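# Carry the coat stand into the taped area next door

## Task

Bring the coat stand into the adjoining room and set it upright so that all four of its feet rest inside the yellow tape outline, with none touching the tape. At the end the coffee table must still be standing upright, and the robot must not have tipped over or be left leaning. The stand must stay in place by itself: if only the robot's grip is holding it there, it does not count.

## Robot and tools

ROBOT. A Hello Robot Stretch 4 with one arm. It has an omni-wheel base, a lift that slides up and down a mast, one telescoping arm that reaches forward, a wrist with yaw, pitch and roll joints, and a two-finger gripper. It stands about 1.6 m tall. The base rim lies within 0.23 m of the base origin. Loose objects may now and then get a small shove from outside.

FRAMES. The base frame sits on the floor under the centre of the base: x forward, y left, z up. hand_pose is reported in this frame. It marks a fixed point between the open fingertips, and its printed value can be somewhat wrong. The odometry frame is the base frame as it was when the scene began.

execute_actions. Arguments are "actions" (a list holding exactly one action, or empty just to get state and images) and optionally "cameras" (a list from head_camera, head_left_camera, head_right_camera, wrist_camera, all). Leaving "cameras" out, null or ["all"] returns every camera; [] returns none. An action has "base", "joints" or both, plus optional "pace" and "contact_limits". Alternatively it is {"end_of_arm": "enable_torque"} on its own, which revives wrist or gripper motors that have shut off. All motions in one action begin together and may finish at different times.
- "base" takes exactly one key. Each is an offset from where the base last measured itself in the latest state report, not a pose. translate_m: metres straight ahead (+) or back (-), -2 to 2. strafe_m: metres sideways, left positive, -2 to 2. rotate_rad: radians turned in place, counter-clockwise from above positive, -3.2 to 3.2.
- "joints" is a single object of absolute targets keyed by joint name: lift_m 0 to 1.2 (m); arm_m 0 to 0.55 (m of extension); wrist_yaw_rad -1.134 to 4.276 (0 points forward, + turns left, 3.14 tucked back, above 3.4 the arm may block it); wrist_pitch_rad -1.117 to 4.259 (0 level, 1.57 pointing down); wrist_roll_rad -1.117 to 4.259 (0 puts the fingers level; + turns clockwise viewed from behind); gripper_m -0.038 to 0.141 (m of fingertip gap; negative squeezes the tips together). Done tolerances: ±0.004 for lift, arm and gripper, ±0.02 for yaw and roll, ±0.05 for pitch. Joint targets outside range are clipped and reported; any other bad value or unknown key rejects the whole call.
- "pace": "slow", "default", "fast" or "max". Base speeds 0.1/0.3/0.4/0.6 m/s and turn rates 1/2/3/4 rad/s respectively; with lift_m above 0.2 these are capped further, down to 0.3 m/s and 1 rad/s at lift_m 1.2.
- "contact_limits": only {"arm_m": value}, 0 (gentlest) to 0.75 (firmest), default 0.5.
Anything omitted from an action may still be pushing toward an earlier target without the status showing it. If one call reports a stop, later calls in that same reply are skipped.

wait: {"seconds": 0 to 10}. Commands nothing new; returns state and images like an empty execute_actions.
zoom_image: {"camera": name, "region": [x0, y0, x1, y1]} in pixels of that camera's latest full image, top-left origin, at most 504 by 504. Gives a sharper close-up.
read_manual: optional "section" ("licences"); returns licence text only, moves nothing.
finished_scene: {"scene": current scene number}. Ends the scene for good once the robot has held its last command; the reply says if the goal was met. Only call it when the stand stands on its own inside the tape.

CAMERAS. head_camera looks forward and down from the mast top; turn the base to aim it. head_left_camera and head_right_camera are fisheyes beside it, angled more steeply down, showing base and arm. wrist_camera looks along the fingers, tips near the bottom of its image.

RESULTS. lidar_m: 12 distances in metres from the base origin, one per 30-degree sector, starting straight ahead and going counter-clockwise (4th left, 7th behind, 10th right). "-" means nothing seen or something closer than 0.25 m. It spans roughly 0.15 m up to robot height, so table tops register; it may miss glass, thin legs and much behind. wrist_depth_mm: a 7x7 grid of median depths (100 to 2000 mm) from top-left, "-" if unknown; the robot's own parts appear. base_odometry counts wheel rotation, so slip looks like motion; heading runs -3.142 to 3.142, left positive. If turned_by_wheels and turned_by_imu disagree by over about 0.1 rad, the base probably bumped or slipped and the heading is off by roughly their difference. base_tilt in degrees, forward and right positive, with a fixed bias up to about 1.5. base_status and joint_status: "done"; "off_target" (resting short, may still push); "contact_stop_at_<key>" (blocked; that part goes slack); "limit_stop_at_<name>"; "time_out"; "torque_fault" (wrist or gripper motor went limp; send enable_torque). "limit_stop_at_tilt" means lean beyond 6 degrees; lift, arm and wheels go slack until it eases. "limit_stop_at_own_body": a joint was about to hit the robot; move it away, and beware tilted-up plus rolled wrists. on_its_own lists uncommanded behaviour; "held at" is the held target. motor_effort: percent of maximum, bracketed value is the peak; each motor has a fixed offset and noise. Wheel efforts are positive for turning right. A rest effort flagged out of range suggests a load or push.

GRIPPING. Command gripper_m smaller than the object's width; going lower squeezes harder and pulls the object toward the wrist by up to a third of the shortfall. Neither the reading nor "done" proves a grasp; a firm squeeze shows in gripper_m effort. If tips jam on a surface below, raise the lift. To unfold at the start, send lift_m 0.4 with wrist_yaw_rad 0.

AVOID. Tipping: over 1 kg held with arm_m above 0.2 while driving or turning, especially fast, or steady pulling with a high gripper or high contact limit. A level gripper holding over about 2 kg faults the wrist. Don't ram obstacles, drop or knock over the stand or the coffee table, or push hard; these cost quality. Shorter robot motion time is better.

Each tool is called after ">>>" as name(argument=value, ...), one argument or row to a line, values as JSON.

## Session

>>> execute_actions(
  actions=[],
)

Scene clock: 0.00 s.
base_odometry: x=+0.000 y=+0.000 heading=+0.000 (m, m, rad; odometry frame)
turned_by_wheels: +0.000 (rad since the last result)
turned_by_imu: +0.000 (rad since the last result)
base_tilt: forward=+0.0 right=-0.4 (deg)
lidar_m: 0.97 0.90 0.94 1.12 2.38 1.74 1.72 1.55 1.31 0.83 0.76 0.73
base_status: not commanded
joint_positions: lift_m=+0.247 arm_m=+0.001 wrist_yaw_rad=+3.072 wrist_pitch_rad=+0.011 wrist_roll_rad=-0.014 gripper_m=+0.057
joint_status: not commanded
motor_effort: lift_m=+19 arm_m=+0 wrist_yaw_rad=-2 wrist_pitch_rad=-8 wrist_roll_rad=+1 gripper_m=-3 wheel_0=+0 wheel_1=+0 wheel_2=+0 (%)
hand_pose: x=-0.1096 y=+0.1071 z=+0.4218 quat_wxyz=(+0.035, -0.006, -0.007, +0.999) (m; base frame)
wrist_depth_mm: - 136 1863 - - - - / 108 137 1921 - - - - / 114 138 1921 - - - - / 135 236 1921 - - - - / 1397 1618 1863 - - - - / 1255 1138 1160 1205 1308 1499 1537 / 931 866 960 904 931 991 1078
pictures: head_camera, head_left_camera, head_right_camera, wrist_camera
Images, in order (width x height): head_camera 420x560, head_left_camera 420x672, head_right_camera 420x672, wrist_camera 616x392.

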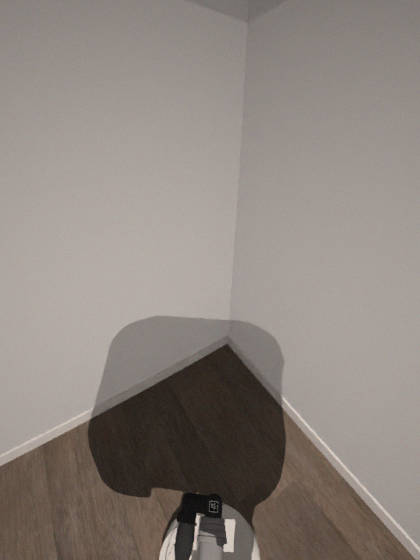

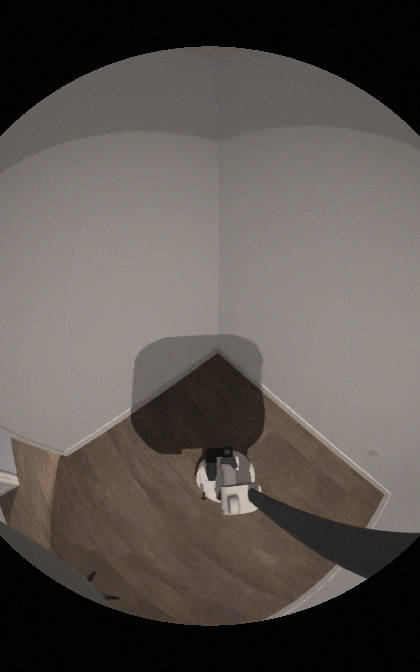

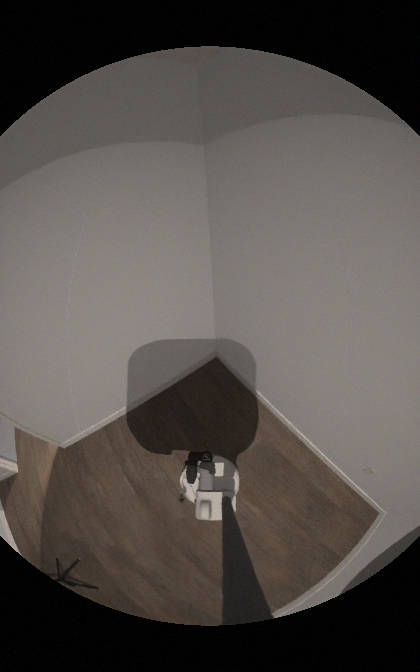

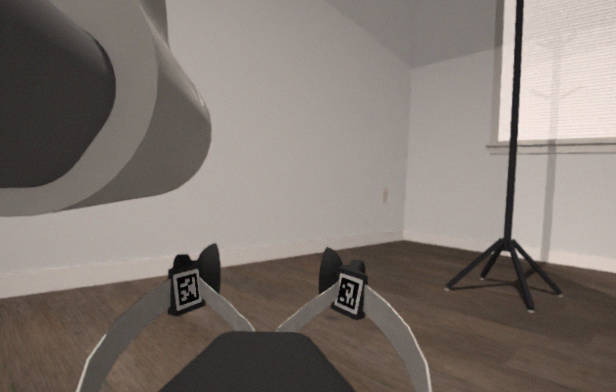

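>>> execute_actions(
  actions=[
    {"base": {"rotate_rad": 2.4}, "joints": {"lift_m": 0.4, "wrist_yaw_rad": 0}},
  ],
)

Scene clock: 2.80 s.
base_odometry: x=+0.000 y=+0.000 heading=+2.400 (m, m, rad; odometry frame)
turned_by_wheels: +2.400 (rad since the last result)
turned_by_imu: +2.399 (rad since the last result)
base_tilt: forward=+0.0 right=-0.4 (deg)
lidar_m: 1.80 1.91 1.56 1.56 0.93 0.75 0.75 0.84 0.91 0.90 1.01 2.40
base_status: done
joint_positions: lift_m=+0.400 arm_m=+0.001 wrist_yaw_rad=+0.000 wrist_pitch_rad=+0.011 wrist_roll_rad=-0.014 gripper_m=+0.057
joint_status: all done
motor_effort: lift_m=+22(24) arm_m=+0(0) wrist_yaw_rad=-2(8) wrist_pitch_rad=-8(7) wrist_roll_rad=+0(3) gripper_m=-3(3) wheel_0=-1(10) wheel_1=+0(6) wheel_2=+0(9) (%)
hand_pose: x=+0.4607 y=-0.0873 z=+0.5746 quat_wxyz=(+1.000, -0.007, +0.006, +0.000) (m; base frame)
wrist_depth_mm: 1863 - - - - - 1756 / 1983 - - - - - 1808 / - - - - - - 1756 / - - - - - - 1708 / - - - - - - 1808 / 1576 1464 1464 1537 1618 1983 1756 / 1229 1118 1255 1205 1205 1308 1397
pictures: head_camera, head_left_camera, head_right_camera, wrist_camera
Images, in order (width x height): head_camera 420x560, head_left_camera 420x672, head_right_camera 420x672, wrist_camera 616x392.

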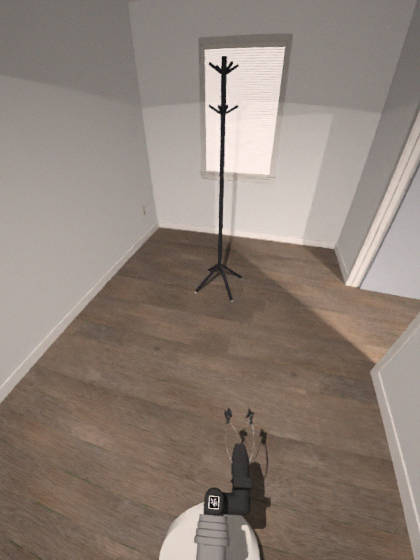

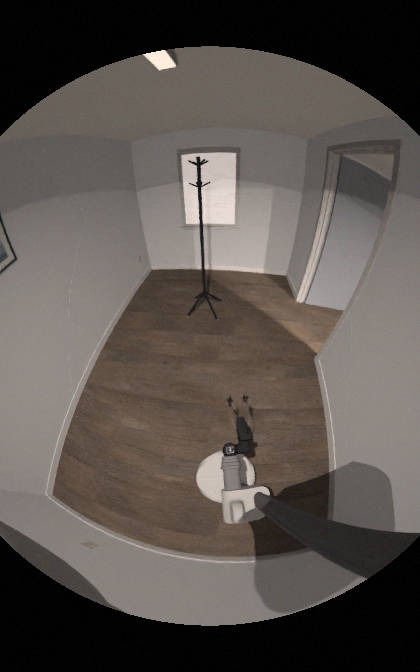

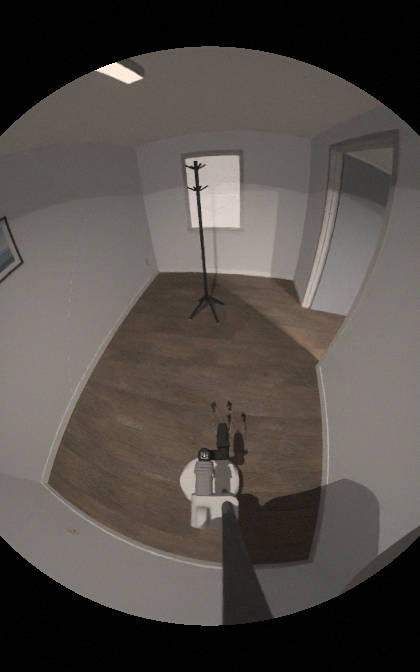

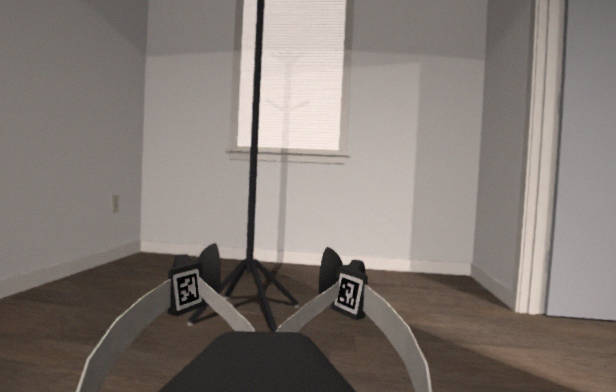

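>>> execute_actions(
  actions=[
    {"base": {"translate_m": 1.1}, "joints": {"gripper_m": 0.141}},
  ],
)

>>> execute_actions(
  actions=[
    {"base": {"rotate_rad": -1.3}},
  ],
)

Scene clock: 8.33 s.
base_odometry: x=-0.811 y=+0.743 heading=+2.400 (m, m, rad; odometry frame)
turned_by_wheels: +0.000 (rad since the last result)
turned_by_imu: -0.001 (rad since the last result)
base_tilt: forward=+0.0 right=-0.4 (deg)
lidar_m: 0.65 1.69 1.37 1.35 1.51 1.83 1.83 1.36 1.09 1.09 1.56 1.88
base_status: done
joint_positions: lift_m=+0.400 arm_m=+0.001 wrist_yaw_rad=+0.000 wrist_pitch_rad=+0.011 wrist_roll_rad=-0.014 gripper_m=+0.141
joint_status: all done
motor_effort: lift_m=+22(22) arm_m=+0(0) wrist_yaw_rad=-2(2) wrist_pitch_rad=-7(8) wrist_roll_rad=+0(0) gripper_m=+0(3) wheel_0=+1(5) wheel_1=+1(4) wheel_2=+1(9) (%)
hand_pose: x=+0.4607 y=-0.0874 z=+0.5747 quat_wxyz=(+1.000, -0.007, +0.006, +0.000) (m; base frame)
wrist_depth_mm: 1618 1708 1618 1576 1576 1576 1499 / 1708 1661 1618 1618 1618 1499 1464 / 1708 1708 1708 1618 1576 1537 1499 / 1708 1756 1618 1618 1576 1576 1537 / 1756 1808 1661 1661 1618 1537 1537 / 1576 1430 574 1661 214 1576 1576 / 1160 1205 574 1182 1255 1281 1366
pictures: head_camera, head_left_camera, head_right_camera, wrist_camera
Images, in order (width x height): head_camera 420x560, head_left_camera 420x672, head_right_camera 420x672, wrist_camera 616x392.

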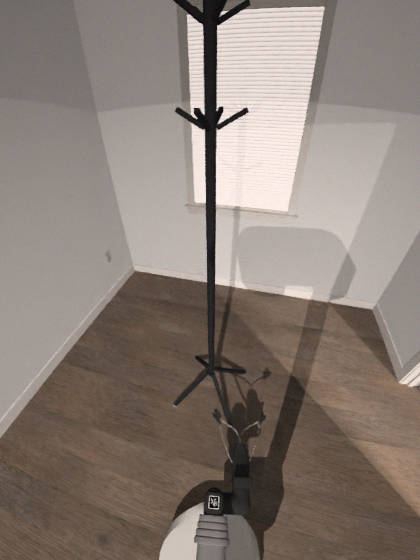

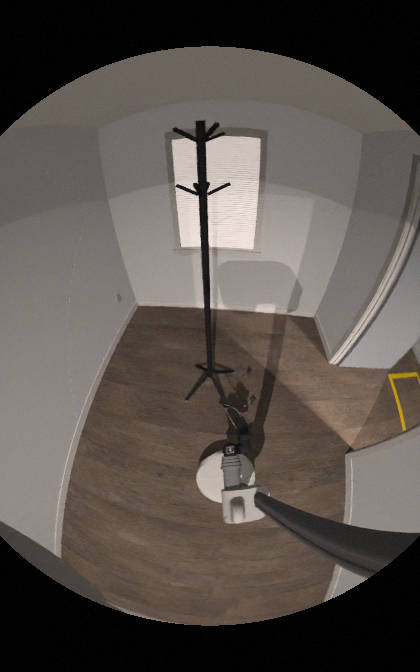

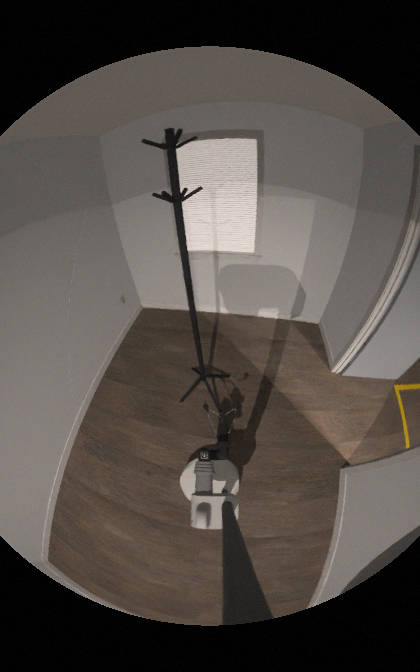

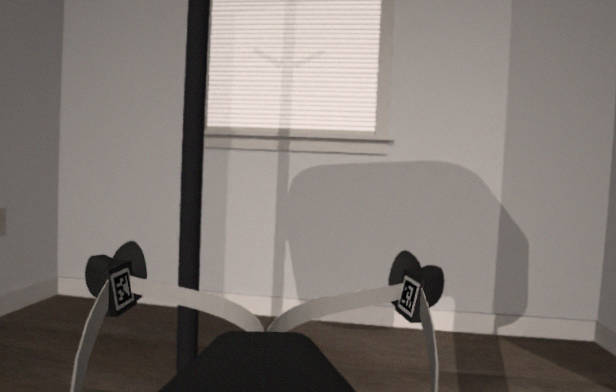

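Scene clock: 10.23 s.
base_odometry: x=-0.811 y=+0.743 heading=+1.100 (m, m, rad; odometry frame)
turned_by_wheels: -1.300 (rad since the last result)
turned_by_imu: -1.301 (rad since the last result)
base_tilt: forward=+0.0 right=-0.5 (deg)
lidar_m: 1.65 1.56 0.68 0.72 1.46 1.36 1.40 1.83 1.83 1.71 1.16 1.07
base_status: done
joint_positions: lift_m=+0.400 arm_m=+0.001 wrist_yaw_rad=+0.000 wrist_pitch_rad=+0.011 wrist_roll_rad=-0.014 gripper_m=+0.141
joint_status: not commanded
motor_effort: lift_m=+22(22) arm_m=+0(0) wrist_yaw_rad=-1(1) wrist_pitch_rad=-8(7) wrist_roll_rad=+1(1) gripper_m=+0(1) wheel_0=+1(8) wheel_1=+0(7) wheel_2=-1(8) (%)
hand_pose: x=+0.4607 y=-0.0874 z=+0.5747 quat_wxyz=(+1.000, -0.007, +0.006, +0.000) (m; base frame)
wrist_depth_mm: 1308 1308 1618 - - 768 732 / 1308 1308 1661 - - 788 732 / 1308 1308 1708 - - 788 741 / 1336 1366 1808 - - 798 741 / 1336 1229 1756 - - 798 750 / 1336 1205 1537 1708 214 798 741 / 1118 1182 1229 1182 1160 798 741
pictures: head_camera, head_left_camera, head_right_camera, wrist_camera
Images, in order (width x height): head_camera 420x560, head_left_camera 420x672, head_right_camera 420x672, wrist_camera 616x392.

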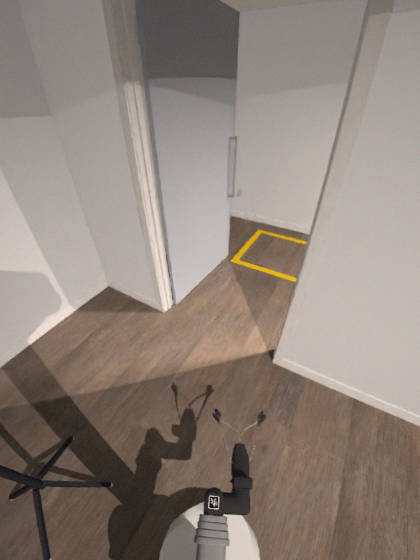

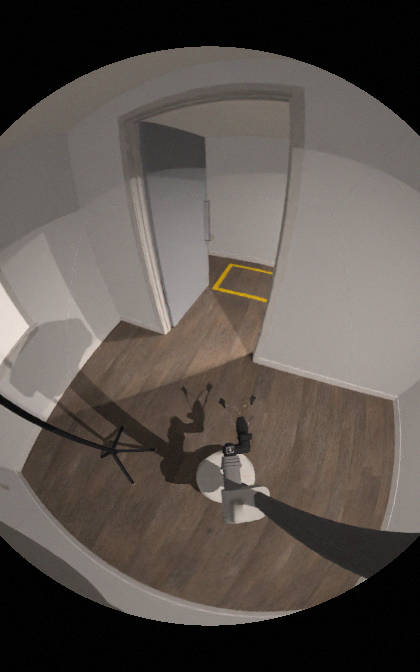

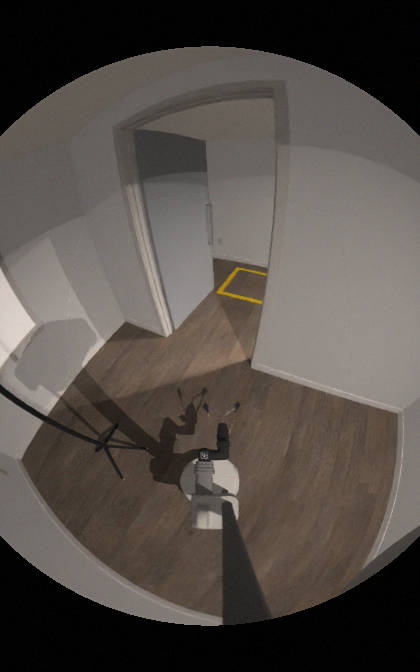

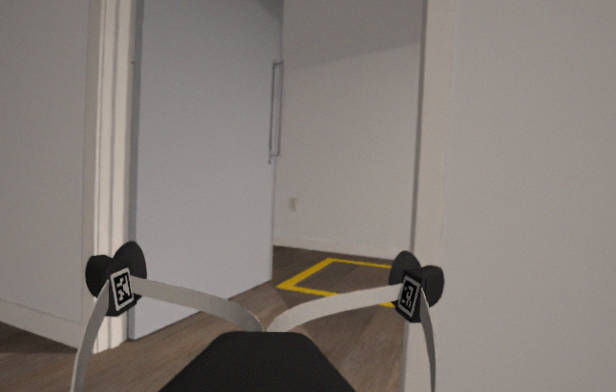

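>>> execute_actions(
  actions=[
    {"base": {"rotate_rad": 1.45}, "joints": {"lift_m": 0.7}},
  ],
)

Scene clock: 15.80 s.
base_odometry: x=-0.811 y=+0.743 heading=+2.550 (m, m, rad; odometry frame)
turned_by_wheels: +1.450 (rad since the last result)
turned_by_imu: +1.448 (rad since the last result)
base_tilt: forward=+0.1 right=-0.5 (deg)
lidar_m: 0.64 1.54 1.36 1.35 1.65 1.82 1.84 1.26 1.08 1.10 1.58 1.80
base_status: done
joint_positions: lift_m=+0.700 arm_m=+0.001 wrist_yaw_rad=+0.000 wrist_pitch_rad=+0.011 wrist_roll_rad=-0.014 gripper_m=+0.141
joint_status: all done
motor_effort: lift_m=+23(25) arm_m=+0(0) wrist_yaw_rad=-1(3) wrist_pitch_rad=-8(8) wrist_roll_rad=+2(0) gripper_m=+1(0) wheel_0=+0(6) wheel_1=+1(6) wheel_2=+1(9) (%)
hand_pose: x=+0.4607 y=-0.0874 z=+0.8746 quat_wxyz=(+1.000, -0.007, +0.006, +0.000) (m; base frame)
wrist_depth_mm: 1430 1921 1808 1618 1537 1499 1397 / 1430 1863 1808 1618 1537 1464 1397 / 1430 1863 1808 1618 1537 1499 1430 / 1464 1808 1808 1661 1576 1499 1430 / 1464 1756 1863 1708 1576 1537 1397 / 1464 1708 1808 1661 215 1499 1397 / 1430 1756 1808 1661 1576 1499 1430
pictures: head_camera, head_left_camera, head_right_camera, wrist_camera
Images, in order (width x height): head_camera 420x560, head_left_camera 420x672, head_right_camera 420x672, wrist_camera 616x392.

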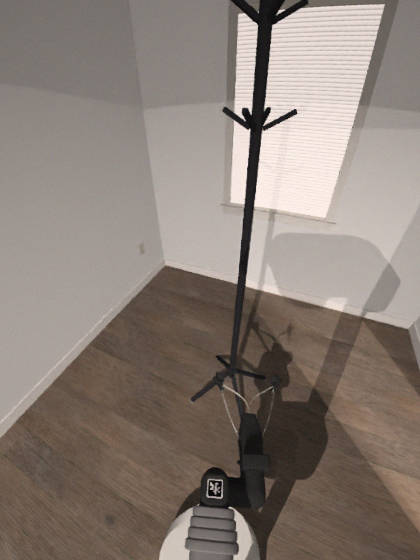

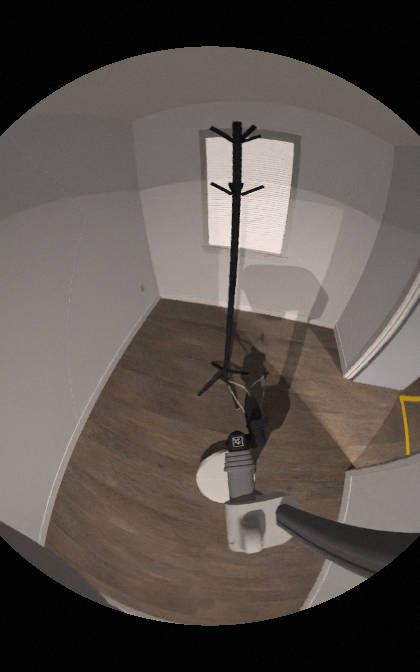

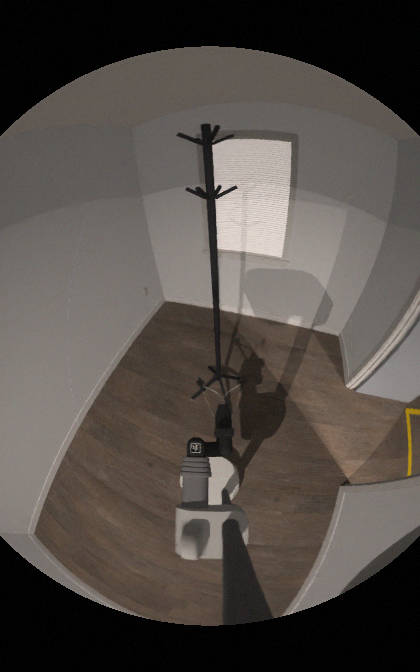

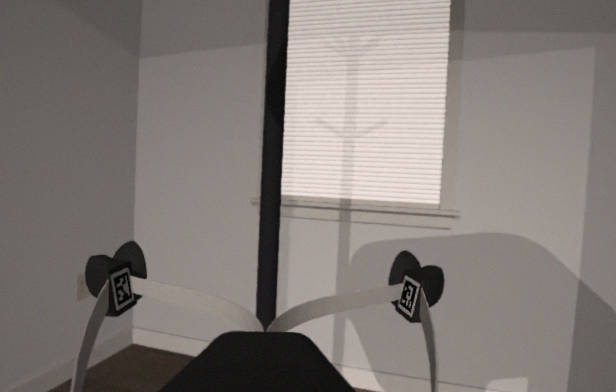

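>>> execute_actions(
  actions=[
    {"base": {"translate_m": 0.15}, "joints": {"arm_m": 0.12}},
  ],
  cameras=["head_camera", "wrist_camera"],
)

Scene clock: 17.97 s.
base_odometry: x=-0.936 y=+0.827 heading=+2.550 (m, m, rad; odometry frame)
turned_by_wheels: +0.000 (rad since the last result)
turned_by_imu: -0.001 (rad since the last result)
base_tilt: forward=+0.1 right=-0.3 (deg)
lidar_m: 0.51 1.50 1.30 1.34 1.57 1.96 1.98 1.28 1.15 1.69 1.51 0.48
base_status: done
joint_positions: lift_m=+0.700 arm_m=+0.119 wrist_yaw_rad=+0.000 wrist_pitch_rad=+0.011 wrist_roll_rad=-0.014 gripper_m=+0.141
joint_status: all done
motor_effort: lift_m=+23(23) arm_m=+7(6) wrist_yaw_rad=-1(2) wrist_pitch_rad=-8(7) wrist_roll_rad=+1(0) gripper_m=-1(2) wheel_0=+1(3) wheel_1=+0(4) wheel_2=+0(10) (%)
hand_pose: x=+0.5780 y=-0.0874 z=+0.8746 quat_wxyz=(+1.000, -0.007, +0.006, +0.000) (m; base frame)
wrist_depth_mm: 1336 1618 1499 1366 1336 1229 1182 / 1397 1618 1464 1366 1336 1255 1205 / 1366 1661 1576 1430 1308 1255 1205 / 1366 1618 1537 1430 1336 1281 1229 / 1397 1618 1537 1430 1308 1255 1205 / 1397 1576 309 1430 215 1308 1205 / 1336 1618 1537 1430 1397 1281 1182
pictures: head_camera, wrist_camera
Images, in order (width x height): head_camera 420x560, wrist_camera 616x392.

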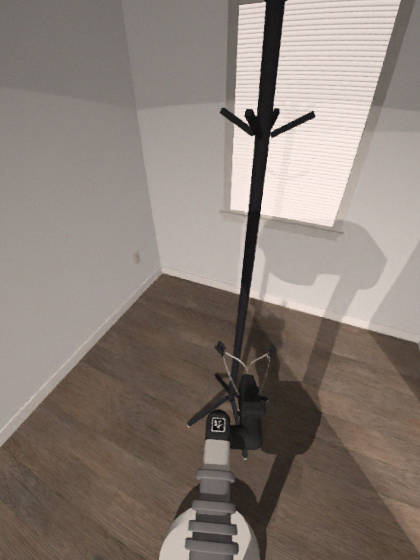

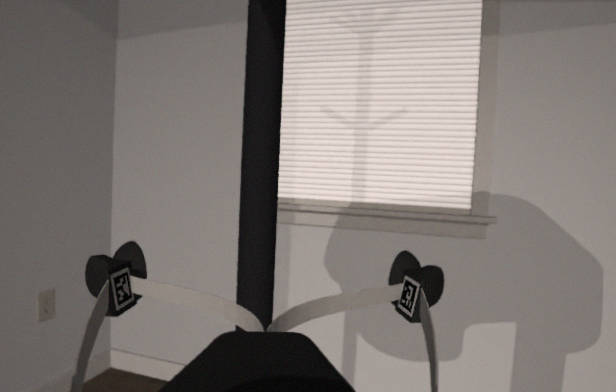

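>>> execute_actions(
  actions=[
    {"base": {"strafe_m": 0.01}, "joints": {"arm_m": 0.2}},
  ],
  cameras=["head_camera", "wrist_camera"],
)

Scene clock: 19.70 s.
base_odometry: x=-0.941 y=+0.818 heading=+2.550 (m, m, rad; odometry frame)
turned_by_wheels: +0.000 (rad since the last result)
turned_by_imu: -0.001 (rad since the last result)
base_tilt: forward=-0.1 right=-0.3 (deg)
lidar_m: 0.54 1.47 1.29 1.31 1.56 1.96 1.98 1.31 1.16 1.70 1.52 0.73
base_status: done
joint_positions: lift_m=+0.700 arm_m=+0.199 wrist_yaw_rad=+0.000 wrist_pitch_rad=+0.011 wrist_roll_rad=-0.014 gripper_m=+0.141
joint_status: all done
motor_effort: lift_m=+23(23) arm_m=+8(2) wrist_yaw_rad=-1(1) wrist_pitch_rad=-7(8) wrist_roll_rad=+1(1) gripper_m=+0(1) wheel_0=+0(8) wheel_1=-1(8) wheel_2=+0(1) (%)
hand_pose: x=+0.6580 y=-0.0874 z=+0.8746 quat_wxyz=(+1.000, -0.007, +0.006, +0.000) (m; base frame)
wrist_depth_mm: 1281 1499 1430 1308 1229 1182 1118 / 1281 1576 1464 1308 1255 1205 1138 / 1308 1537 1430 1336 1255 1182 1118 / 1336 1537 1430 1308 1255 1182 1160 / 1366 1499 1430 1336 1255 1229 1160 / 1366 1499 232 237 214 1205 1138 / 1336 1537 1464 1336 1308 1229 1138
pictures: head_camera, wrist_camera
Images, in order (width x height): head_camera 420x560, wrist_camera 616x392.

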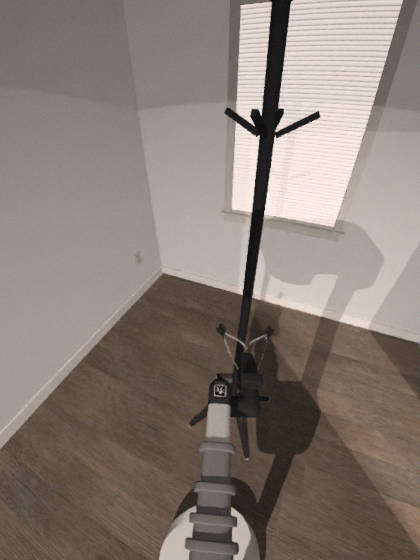

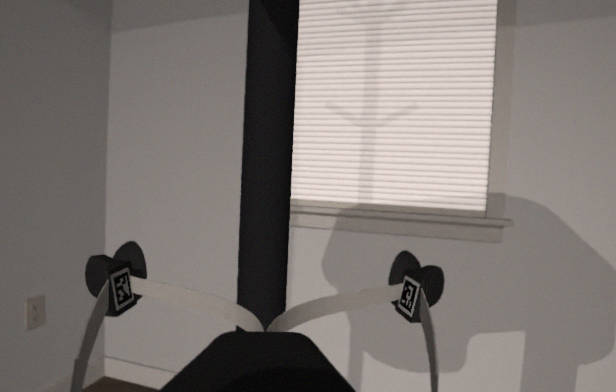

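>>> execute_actions(
  actions=[
    {"base": {"translate_m": 0.02}, "joints": {"gripper_m": 0.05}},
  ],
  cameras=["head_camera", "wrist_camera"],
)

Scene clock: 22.17 s.
base_odometry: x=-0.958 y=+0.829 heading=+2.551 (m, m, rad; odometry frame)
turned_by_wheels: +0.000 (rad since the last result)
turned_by_imu: -0.001 (rad since the last result)
base_tilt: forward=+0.0 right=-0.5 (deg)
lidar_m: 0.50 1.48 1.30 1.30 1.55 1.98 2.01 1.33 1.16 1.65 1.53 0.48
base_status: done
joint_positions: lift_m=+0.700 arm_m=+0.199 wrist_yaw_rad=+0.000 wrist_pitch_rad=+0.011 wrist_roll_rad=-0.014 gripper_m=+0.050
joint_status: all done
motor_effort: lift_m=+23(23) arm_m=+7(8) wrist_yaw_rad=-1(2) wrist_pitch_rad=-8(7) wrist_roll_rad=+0(1) gripper_m=-3(0) wheel_0=+0(4) wheel_1=+1(3) wheel_2=+2(9) (%)
hand_pose: x=+0.6580 y=-0.0874 z=+0.8746 quat_wxyz=(+1.000, -0.007, +0.006, +0.000) (m; base frame)
wrist_depth_mm: 1336 1499 1430 1281 1255 1182 1118 / 1281 1537 1430 1336 1255 1160 1098 / 1336 1464 1464 1308 1255 1182 1118 / 1308 1537 1430 1336 1255 1182 1118 / 1336 1576 220 1281 1281 1205 1160 / 1366 1576 209 212 1255 1205 1160 / 1336 1537 1499 1336 1281 1182 1160
pictures: head_camera, wrist_camera
Images, in order (width x height): head_camera 420x560, wrist_camera 616x392.

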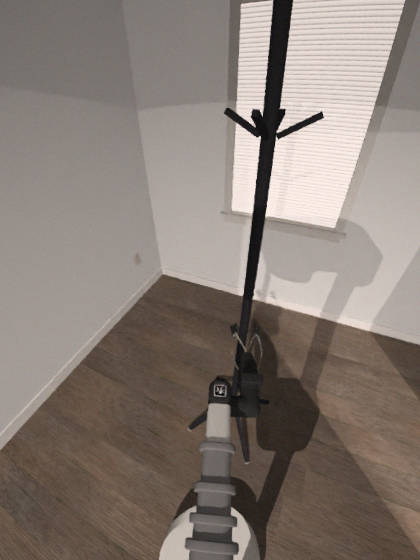

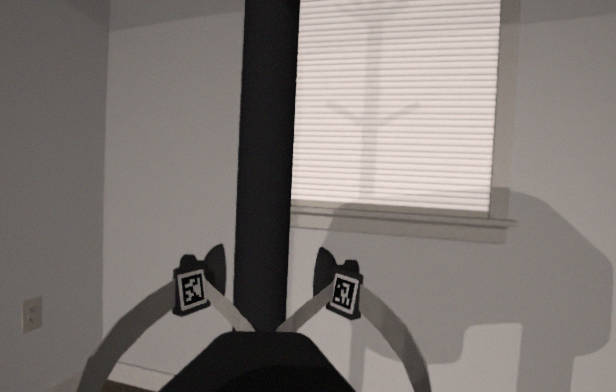

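>>> execute_actions(
  actions=[
    {"joints": {"gripper_m": -0.03}},
  ],
  cameras=["head_camera", "wrist_camera"],
)

Scene clock: 23.93 s.
base_odometry: x=-0.958 y=+0.829 heading=+2.551 (m, m, rad; odometry frame)
turned_by_wheels: +0.000 (rad since the last result)
turned_by_imu: +0.000 (rad since the last result)
base_tilt: forward=+0.0 right=-0.5 (deg)
lidar_m: 0.49 1.47 1.30 1.30 1.56 1.99 2.00 1.30 1.16 1.66 1.50 0.52
base_status: not commanded
joint_positions: lift_m=+0.700 arm_m=+0.199 wrist_yaw_rad=+0.006 wrist_pitch_rad=+0.009 wrist_roll_rad=-0.014 gripper_m=-0.029
joint_status: all done
on_its_own: wrist_yaw_rad is at rest, and its effort (-19) is outside its rest range (-13 to +13)
motor_effort: lift_m=+23(23) arm_m=+5(7) wrist_yaw_rad=-19(20) wrist_pitch_rad=-2(7) wrist_roll_rad=+1(0) gripper_m=-25(25) wheel_0=+1(1) wheel_1=+1(1) wheel_2=+3(3) (%)
hand_pose: x=+0.6590 y=-0.0856 z=+0.8752 quat_wxyz=(+1.000, -0.007, +0.005, +0.003) (m; base frame)
wrist_depth_mm: 1308 1537 1464 1281 1229 1138 1118 / 1308 1499 1430 1281 1229 1205 1078 / 1308 1499 1397 1281 1255 1182 1138 / 1336 1537 1430 1336 1229 1182 1118 / 1336 1576 206 221 1281 1229 1118 / 1336 173 200 202 183 1182 1138 / 1255 1537 1464 1336 1281 1229 1160
pictures: head_camera, wrist_camera
Images, in order (width x height): head_camera 420x560, wrist_camera 616x392.

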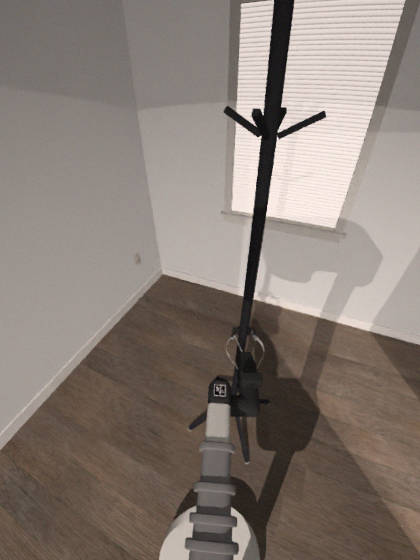

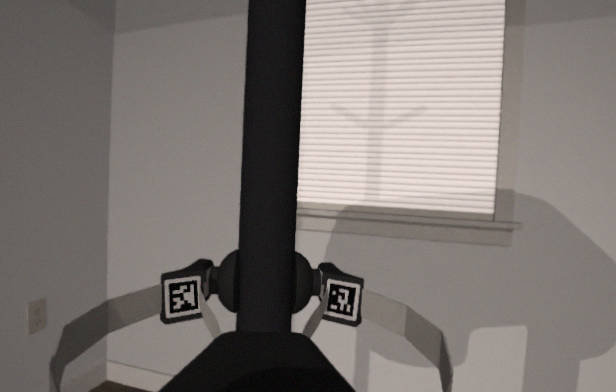

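>>> execute_actions(
  actions=[
    {"joints": {"lift_m": 0.712}, "pace": "slow"},
  ],
  cameras=["head_camera", "wrist_camera"],
)

Scene clock: 25.27 s.
base_odometry: x=-0.958 y=+0.829 heading=+2.551 (m, m, rad; odometry frame)
turned_by_wheels: +0.000 (rad since the last result)
turned_by_imu: -0.001 (rad since the last result)
base_tilt: forward=+0.0 right=-0.3 (deg)
lidar_m: 0.50 1.48 1.30 1.29 1.57 1.99 2.01 1.32 1.16 1.67 1.52 0.49
base_status: not commanded
joint_positions: lift_m=+0.711 arm_m=+0.199 wrist_yaw_rad=+0.004 wrist_pitch_rad=+0.023 wrist_roll_rad=-0.014 gripper_m=-0.029
joint_status: all done
on_its_own: wrist_yaw_rad is at rest, and its effort (-14) is outside its rest range (-13 to +13); wrist_pitch_rad is at rest, and its effort (-40) is outside its rest range (-23 to +23)
motor_effort: lift_m=+27(27) arm_m=+5(5) wrist_yaw_rad=-14(19) wrist_pitch_rad=-40(39) wrist_roll_rad=+2(0) gripper_m=-22(23) wheel_0=+1(1) wheel_1=+1(1) wheel_2=+4(3) (%)
hand_pose: x=+0.6587 y=-0.0862 z=+0.8830 quat_wxyz=(+1.000, -0.007, +0.011, +0.002) (m; base frame)
wrist_depth_mm: 1255 1499 1397 1281 1229 1138 1098 / 1308 1464 1366 1281 1255 1182 1118 / 1336 1537 1430 1281 1255 1160 1118 / 1336 1537 1430 1336 1255 1160 1138 / 1336 1537 1430 211 1255 1182 1138 / 1308 176 200 202 184 1182 1138 / 1281 1537 1499 1308 1255 1229 1160
pictures: head_camera, wrist_camera
Images, in order (width x height): head_camera 420x560, wrist_camera 616x392.

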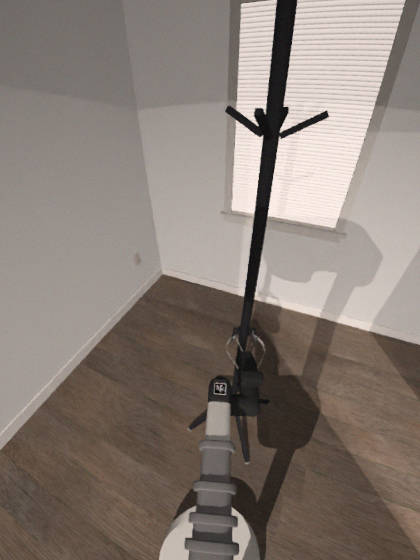

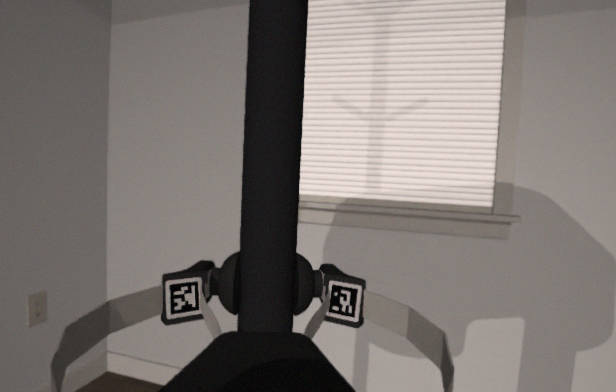

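>>> execute_actions(
  actions=[
    {"joints": {"lift_m": 0.72}, "pace": "slow"},
  ],
  cameras=["head_camera", "wrist_camera"],
)

Scene clock: 27.80 s.
base_odometry: x=-0.958 y=+0.829 heading=+2.551 (m, m, rad; odometry frame)
turned_by_wheels: +0.000 (rad since the last result)
turned_by_imu: -0.001 (rad since the last result)
base_tilt: forward=+0.0 right=-0.4 (deg)
lidar_m: 0.49 1.49 1.30 1.31 1.58 1.98 2.01 1.31 1.14 1.66 1.51 0.49
base_status: not commanded
joint_positions: lift_m=+0.719 arm_m=+0.199 wrist_yaw_rad=+0.003 wrist_pitch_rad=+0.030 wrist_roll_rad=-0.014 gripper_m=-0.029
joint_status: all done
on_its_own: wrist_pitch_rad is at rest, and its effort (-61) is outside its rest range (-23 to +23)
motor_effort: lift_m=+30(32) arm_m=+5(5) wrist_yaw_rad=-9(14) wrist_pitch_rad=-61(60) wrist_roll_rad=+1(2) gripper_m=-24(23) wheel_0=+1(1) wheel_1=+1(1) wheel_2=+3(3) (%)
hand_pose: x=+0.6586 y=-0.0866 z=+0.8887 quat_wxyz=(+1.000, -0.007, +0.015, +0.002) (m; base frame)
wrist_depth_mm: 1281 1537 1397 200 1205 1160 1118 / 1281 1499 1397 1255 1229 1160 1138 / 1336 1537 1430 1281 1229 1182 1118 / 1366 1537 1430 1308 1255 1205 1118 / 1366 1537 1464 210 1281 1182 1138 / 1336 175 200 200 184 1205 1118 / 1336 1576 1499 1336 1308 1255 1160
pictures: head_camera, wrist_camera
Images, in order (width x height): head_camera 420x560, wrist_camera 616x392.

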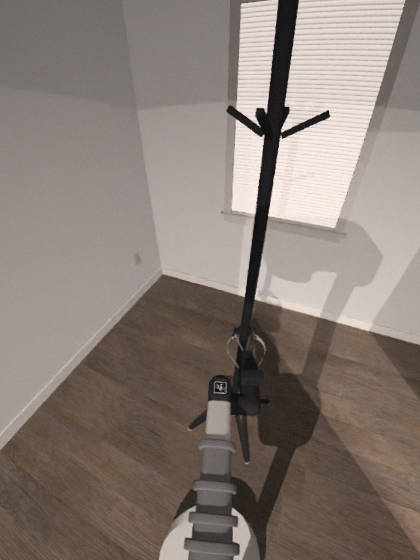

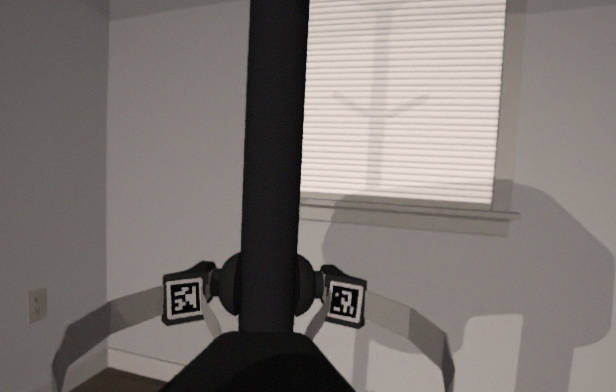

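>>> execute_actions(
  actions=[
    {"joints": {"lift_m": 0.702, "gripper_m": 0.1}},
  ],
  cameras=[],
)

>>> execute_actions(
  actions=[
    {"joints": {"lift_m": 1.08, "wrist_pitch_rad": 0.9}},
  ],
)

Scene clock: 35.33 s.
base_odometry: x=-0.958 y=+0.829 heading=+2.551 (m, m, rad; odometry frame)
turned_by_wheels: +0.000 (rad since the last result)
turned_by_imu: -0.002 (rad since the last result)
base_tilt: forward=+0.0 right=-0.4 (deg)
lidar_m: 0.50 1.48 1.27 1.28 1.57 1.96 2.00 1.32 1.16 1.65 1.48 0.49
base_status: not commanded
joint_positions: lift_m=+0.702 arm_m=+0.199 wrist_yaw_rad=+0.000 wrist_pitch_rad=+0.011 wrist_roll_rad=-0.014 gripper_m=+0.100
joint_status: all done
motor_effort: lift_m=+14(27) arm_m=+5(5) wrist_yaw_rad=-2(19) wrist_pitch_rad=-7(61) wrist_roll_rad=+1(0) gripper_m=-1(22) wheel_0=+2(2) wheel_1=+1(1) wheel_2=+1(4) (%)
hand_pose: x=+0.6585 y=-0.0873 z=+0.8773 quat_wxyz=(+1.000, -0.007, +0.006, +0.000) (m; base frame)
wrist_depth_mm: 1255 1499 1397 1281 1205 1182 1138 / 1281 1537 1397 1281 1229 1205 1118 / 1336 1499 1430 1336 1281 1182 1098 / 1308 1576 1464 1336 1229 1182 1138 / 1366 1537 1464 1281 1229 1205 1160 / 1366 1499 211 216 1229 1205 1138 / 1336 1537 1499 1308 1308 1205 1138
pictures: none
No camera images: the call's "cameras" was empty. Leave "cameras" out to get every camera's image.

Scene clock: 37.87 s.
base_odometry: x=-0.958 y=+0.829 heading=+2.551 (m, m, rad; odometry frame)
turned_by_wheels: +0.000 (rad since the last result)
turned_by_imu: -0.001 (rad since the last result)
base_tilt: forward=+0.1 right=-0.3 (deg)
lidar_m: 0.51 1.50 1.28 1.30 1.55 1.99 1.99 1.28 1.16 1.69 1.51 0.51
base_status: not commanded
joint_positions: lift_m=+1.080 arm_m=+0.199 wrist_yaw_rad=+0.000 wrist_pitch_rad=+0.901 wrist_roll_rad=-0.014 gripper_m=+0.100
joint_status: all done
motor_effort: lift_m=+23(21) arm_m=+5(5) wrist_yaw_rad=-4(2) wrist_pitch_rad=-4(2) wrist_roll_rad=+2(0) gripper_m=-1(2) wheel_0=+2(2) wheel_1=+1(1) wheel_2=+1(1) (%)
hand_pose: x=+0.5491 y=-0.0874 z=+1.0317 quat_wxyz=(+0.900, -0.007, +0.435, +0.003) (m; base frame)
wrist_depth_mm: 1308 1618 1430 1308 1255 1205 1118 / 1366 1756 1708 1499 1430 1308 1182 / 1464 1576 1661 1661 1661 1537 1366 / 1366 1430 1430 1537 1537 1576 1537 / 1308 1336 1336 1366 1397 1430 1499 / 1182 1182 1205 1182 1229 1308 1308 / 1098 1078 1138 1078 1160 1182 1205
pictures: head_camera, head_left_camera, head_right_camera, wrist_camera
Images, in order (width x height): head_camera 420x560, head_left_camera 420x672, head_right_camera 420x672, wrist_camera 616x392.

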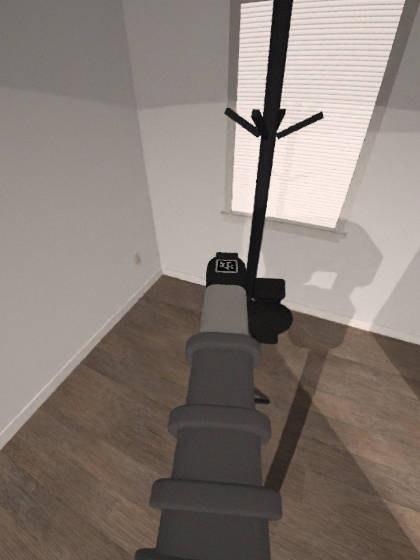

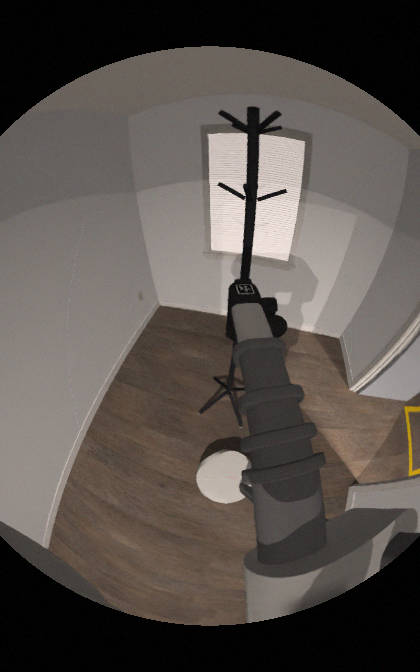

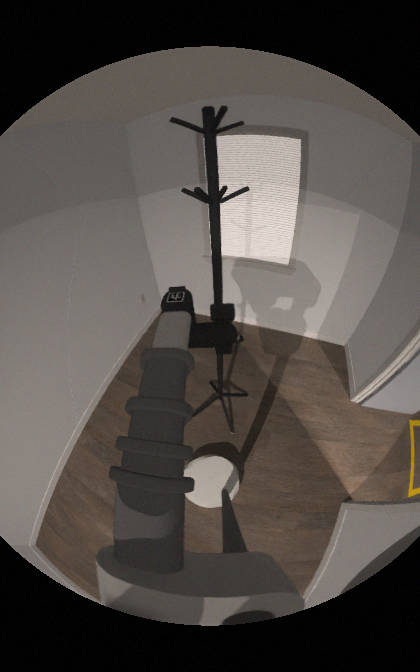

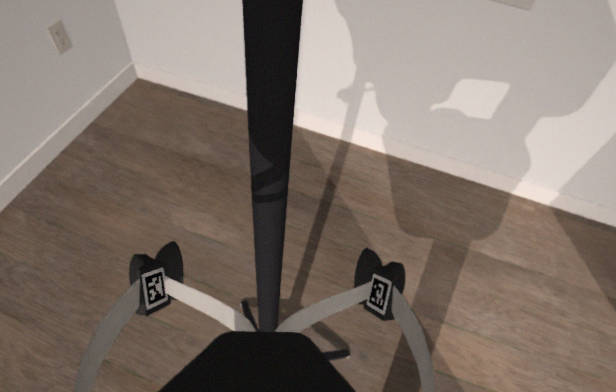

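>>> execute_actions(
  actions=[
    {"base": {"translate_m": 0.108}, "joints": {"gripper_m": 0.07}},
  ],
)

Scene clock: 40.20 s.
base_odometry: x=-1.048 y=+0.889 heading=+2.551 (m, m, rad; odometry frame)
turned_by_wheels: +0.000 (rad since the last result)
turned_by_imu: +0.000 (rad since the last result)
base_tilt: forward=+0.0 right=-0.3 (deg)
lidar_m: 0.43 1.42 1.25 1.27 1.50 2.08 2.11 1.35 1.19 1.53 1.47 0.37
base_status: done
joint_positions: lift_m=+1.080 arm_m=+0.199 wrist_yaw_rad=+0.000 wrist_pitch_rad=+0.901 wrist_roll_rad=-0.014 gripper_m=+0.070
joint_status: all done
motor_effort: lift_m=+23(23) arm_m=+5(5) wrist_yaw_rad=-1(1) wrist_pitch_rad=-5(4) wrist_roll_rad=+1(0) gripper_m=-2(6) wheel_0=+2(5) wheel_1=+1(6) wheel_2=+2(9) (%)
hand_pose: x=+0.5491 y=-0.0874 z=+1.0317 quat_wxyz=(+0.900, -0.007, +0.435, +0.003) (m; base frame)
wrist_depth_mm: 1281 1537 - 1229 1205 1060 1025 / 1366 1756 1661 1430 1336 1229 1118 / 1464 1576 114 1576 1499 1366 1255 / 1397 1430 144 1499 1576 1537 1430 / 1281 1336 213 1308 1397 1464 1430 / 1182 1160 215 262 1255 1308 1308 / 1098 1118 1118 1138 1138 1160 1229
pictures: head_camera, head_left_camera, head_right_camera, wrist_camera
Images, in order (width x height): head_camera 420x560, head_left_camera 420x672, head_right_camera 420x672, wrist_camera 616x392.

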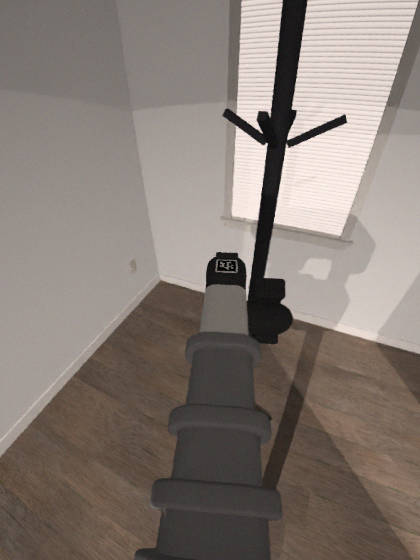

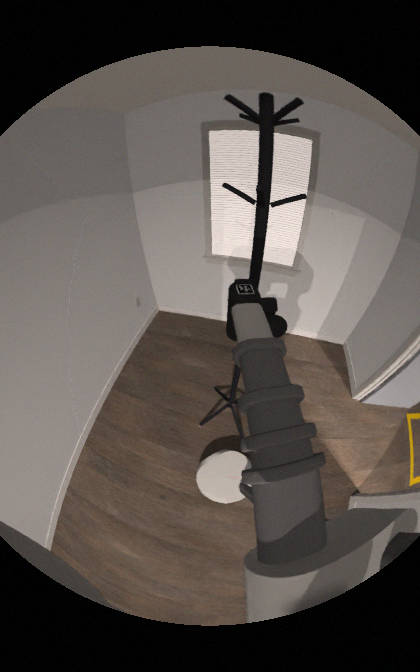

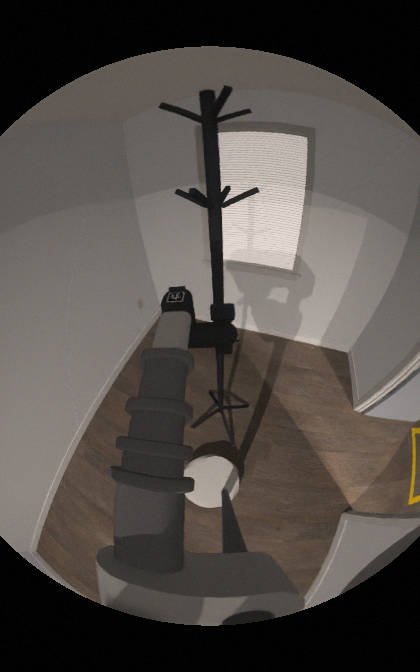

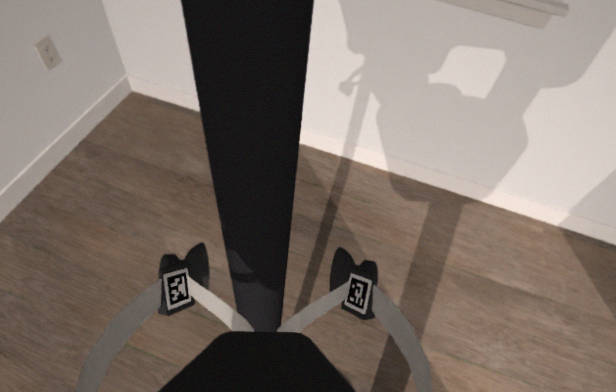

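>>> execute_actions(
  actions=[
    {"base": {"strafe_m": 0.007}, "joints": {"gripper_m": -0.038}},
  ],
  cameras=["head_right_camera", "wrist_camera"],
)

Scene clock: 42.40 s.
base_odometry: x=-1.052 y=+0.884 heading=+2.551 (m, m, rad; odometry frame)
turned_by_wheels: +0.000 (rad since the last result)
turned_by_imu: -0.001 (rad since the last result)
base_tilt: forward=+0.2 right=-0.4 (deg)
lidar_m: 0.43 1.42 1.25 1.25 1.51 2.09 2.09 1.35 1.22 1.54 1.47 0.37
base_status: done
joint_positions: lift_m=+1.080 arm_m=+0.199 wrist_yaw_rad=+0.002 wrist_pitch_rad=+0.909 wrist_roll_rad=-0.014 gripper_m=-0.037
joint_status: all done
on_its_own: wrist_pitch_rad is at rest, and its effort (-26) is outside its rest range (-23 to +23)
motor_effort: lift_m=+23(23) arm_m=+5(5) wrist_yaw_rad=-7(7) wrist_pitch_rad=-26(26) wrist_roll_rad=+1(0) gripper_m=-26(28) wheel_0=+0(10) wheel_1=-1(7) wheel_2=+2(1) (%)
hand_pose: x=+0.5475 y=-0.0870 z=+1.0303 quat_wxyz=(+0.899, -0.007, +0.439, +0.004) (m; base frame)
wrist_depth_mm: 1308 1499 1464 - 1205 1098 1042 / 1366 1708 1661 1430 1336 1255 1118 / 1430 1618 1576 1537 1537 1430 1281 / 1366 1366 1397 129 1537 1499 1464 / 1281 1308 205 203 1397 1430 1464 / 1160 174 198 200 183 1281 1336 / 1060 1098 1118 1098 1160 1182 1229
pictures: head_right_camera, wrist_camera
Images, in order (width x height): head_right_camera 420x672, wrist_camera 616x392.

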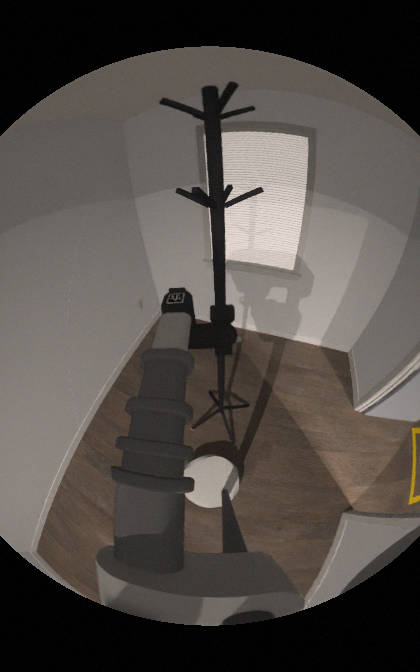

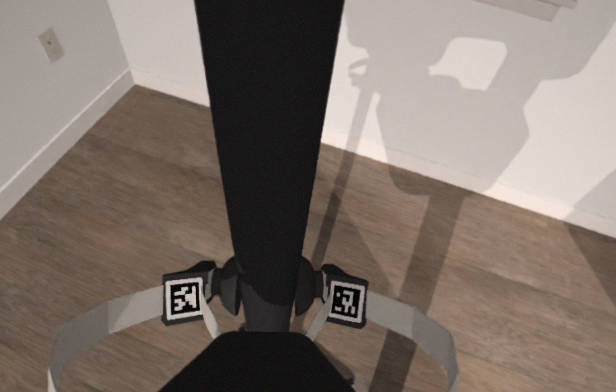

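>>> execute_actions(
  actions=[
    {"joints": {"lift_m": 1.095}, "pace": "slow"},
  ],
  cameras=["head_right_camera", "wrist_camera"],
)

Scene clock: 43.73 s.
base_odometry: x=-1.052 y=+0.884 heading=+2.551 (m, m, rad; odometry frame)
turned_by_wheels: +0.000 (rad since the last result)
turned_by_imu: +0.000 (rad since the last result)
base_tilt: forward=+0.2 right=-0.3 (deg)
lidar_m: 0.42 1.40 1.25 1.24 1.49 2.08 2.10 1.33 1.19 1.53 1.51 0.40
base_status: not commanded
joint_positions: lift_m=+1.094 arm_m=+0.199 wrist_yaw_rad=+0.002 wrist_pitch_rad=+0.913 wrist_roll_rad=-0.014 gripper_m=-0.037
joint_status: all done
on_its_own: wrist_pitch_rad is at rest, and its effort (-37) is outside its rest range (-23 to +23)
motor_effort: lift_m=+31(29) arm_m=+5(5) wrist_yaw_rad=-5(8) wrist_pitch_rad=-37(38) wrist_roll_rad=+1(2) gripper_m=-26(28) wheel_0=+0(0) wheel_1=-1(1) wheel_2=+2(2) (%)
hand_pose: x=+0.5466 y=-0.0871 z=+1.0440 quat_wxyz=(+0.898, -0.007, +0.441, +0.004) (m; base frame)
wrist_depth_mm: 1281 1576 1464 - 1160 1098 1042 / 1336 1661 1708 - 1336 1205 1160 / 1430 1618 1618 1661 1618 1430 1281 / 1397 1464 1430 128 1576 1537 1464 / 1308 1308 206 202 1397 1397 1464 / 1182 174 198 200 183 1281 1308 / 1078 1098 1118 1138 1160 1182 1229
pictures: head_right_camera, wrist_camera
Images, in order (width x height): head_right_camera 420x672, wrist_camera 616x392.

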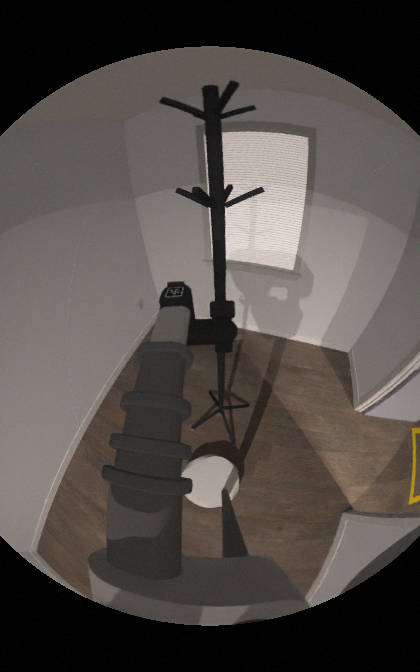

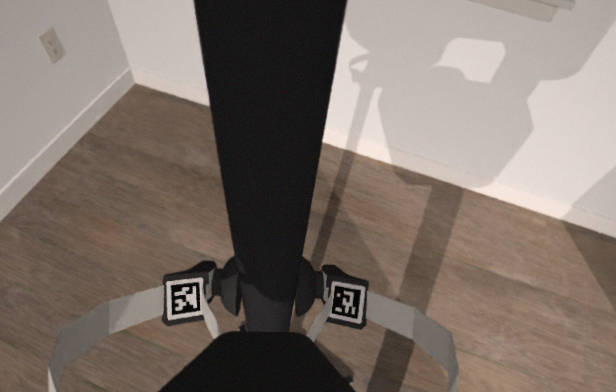

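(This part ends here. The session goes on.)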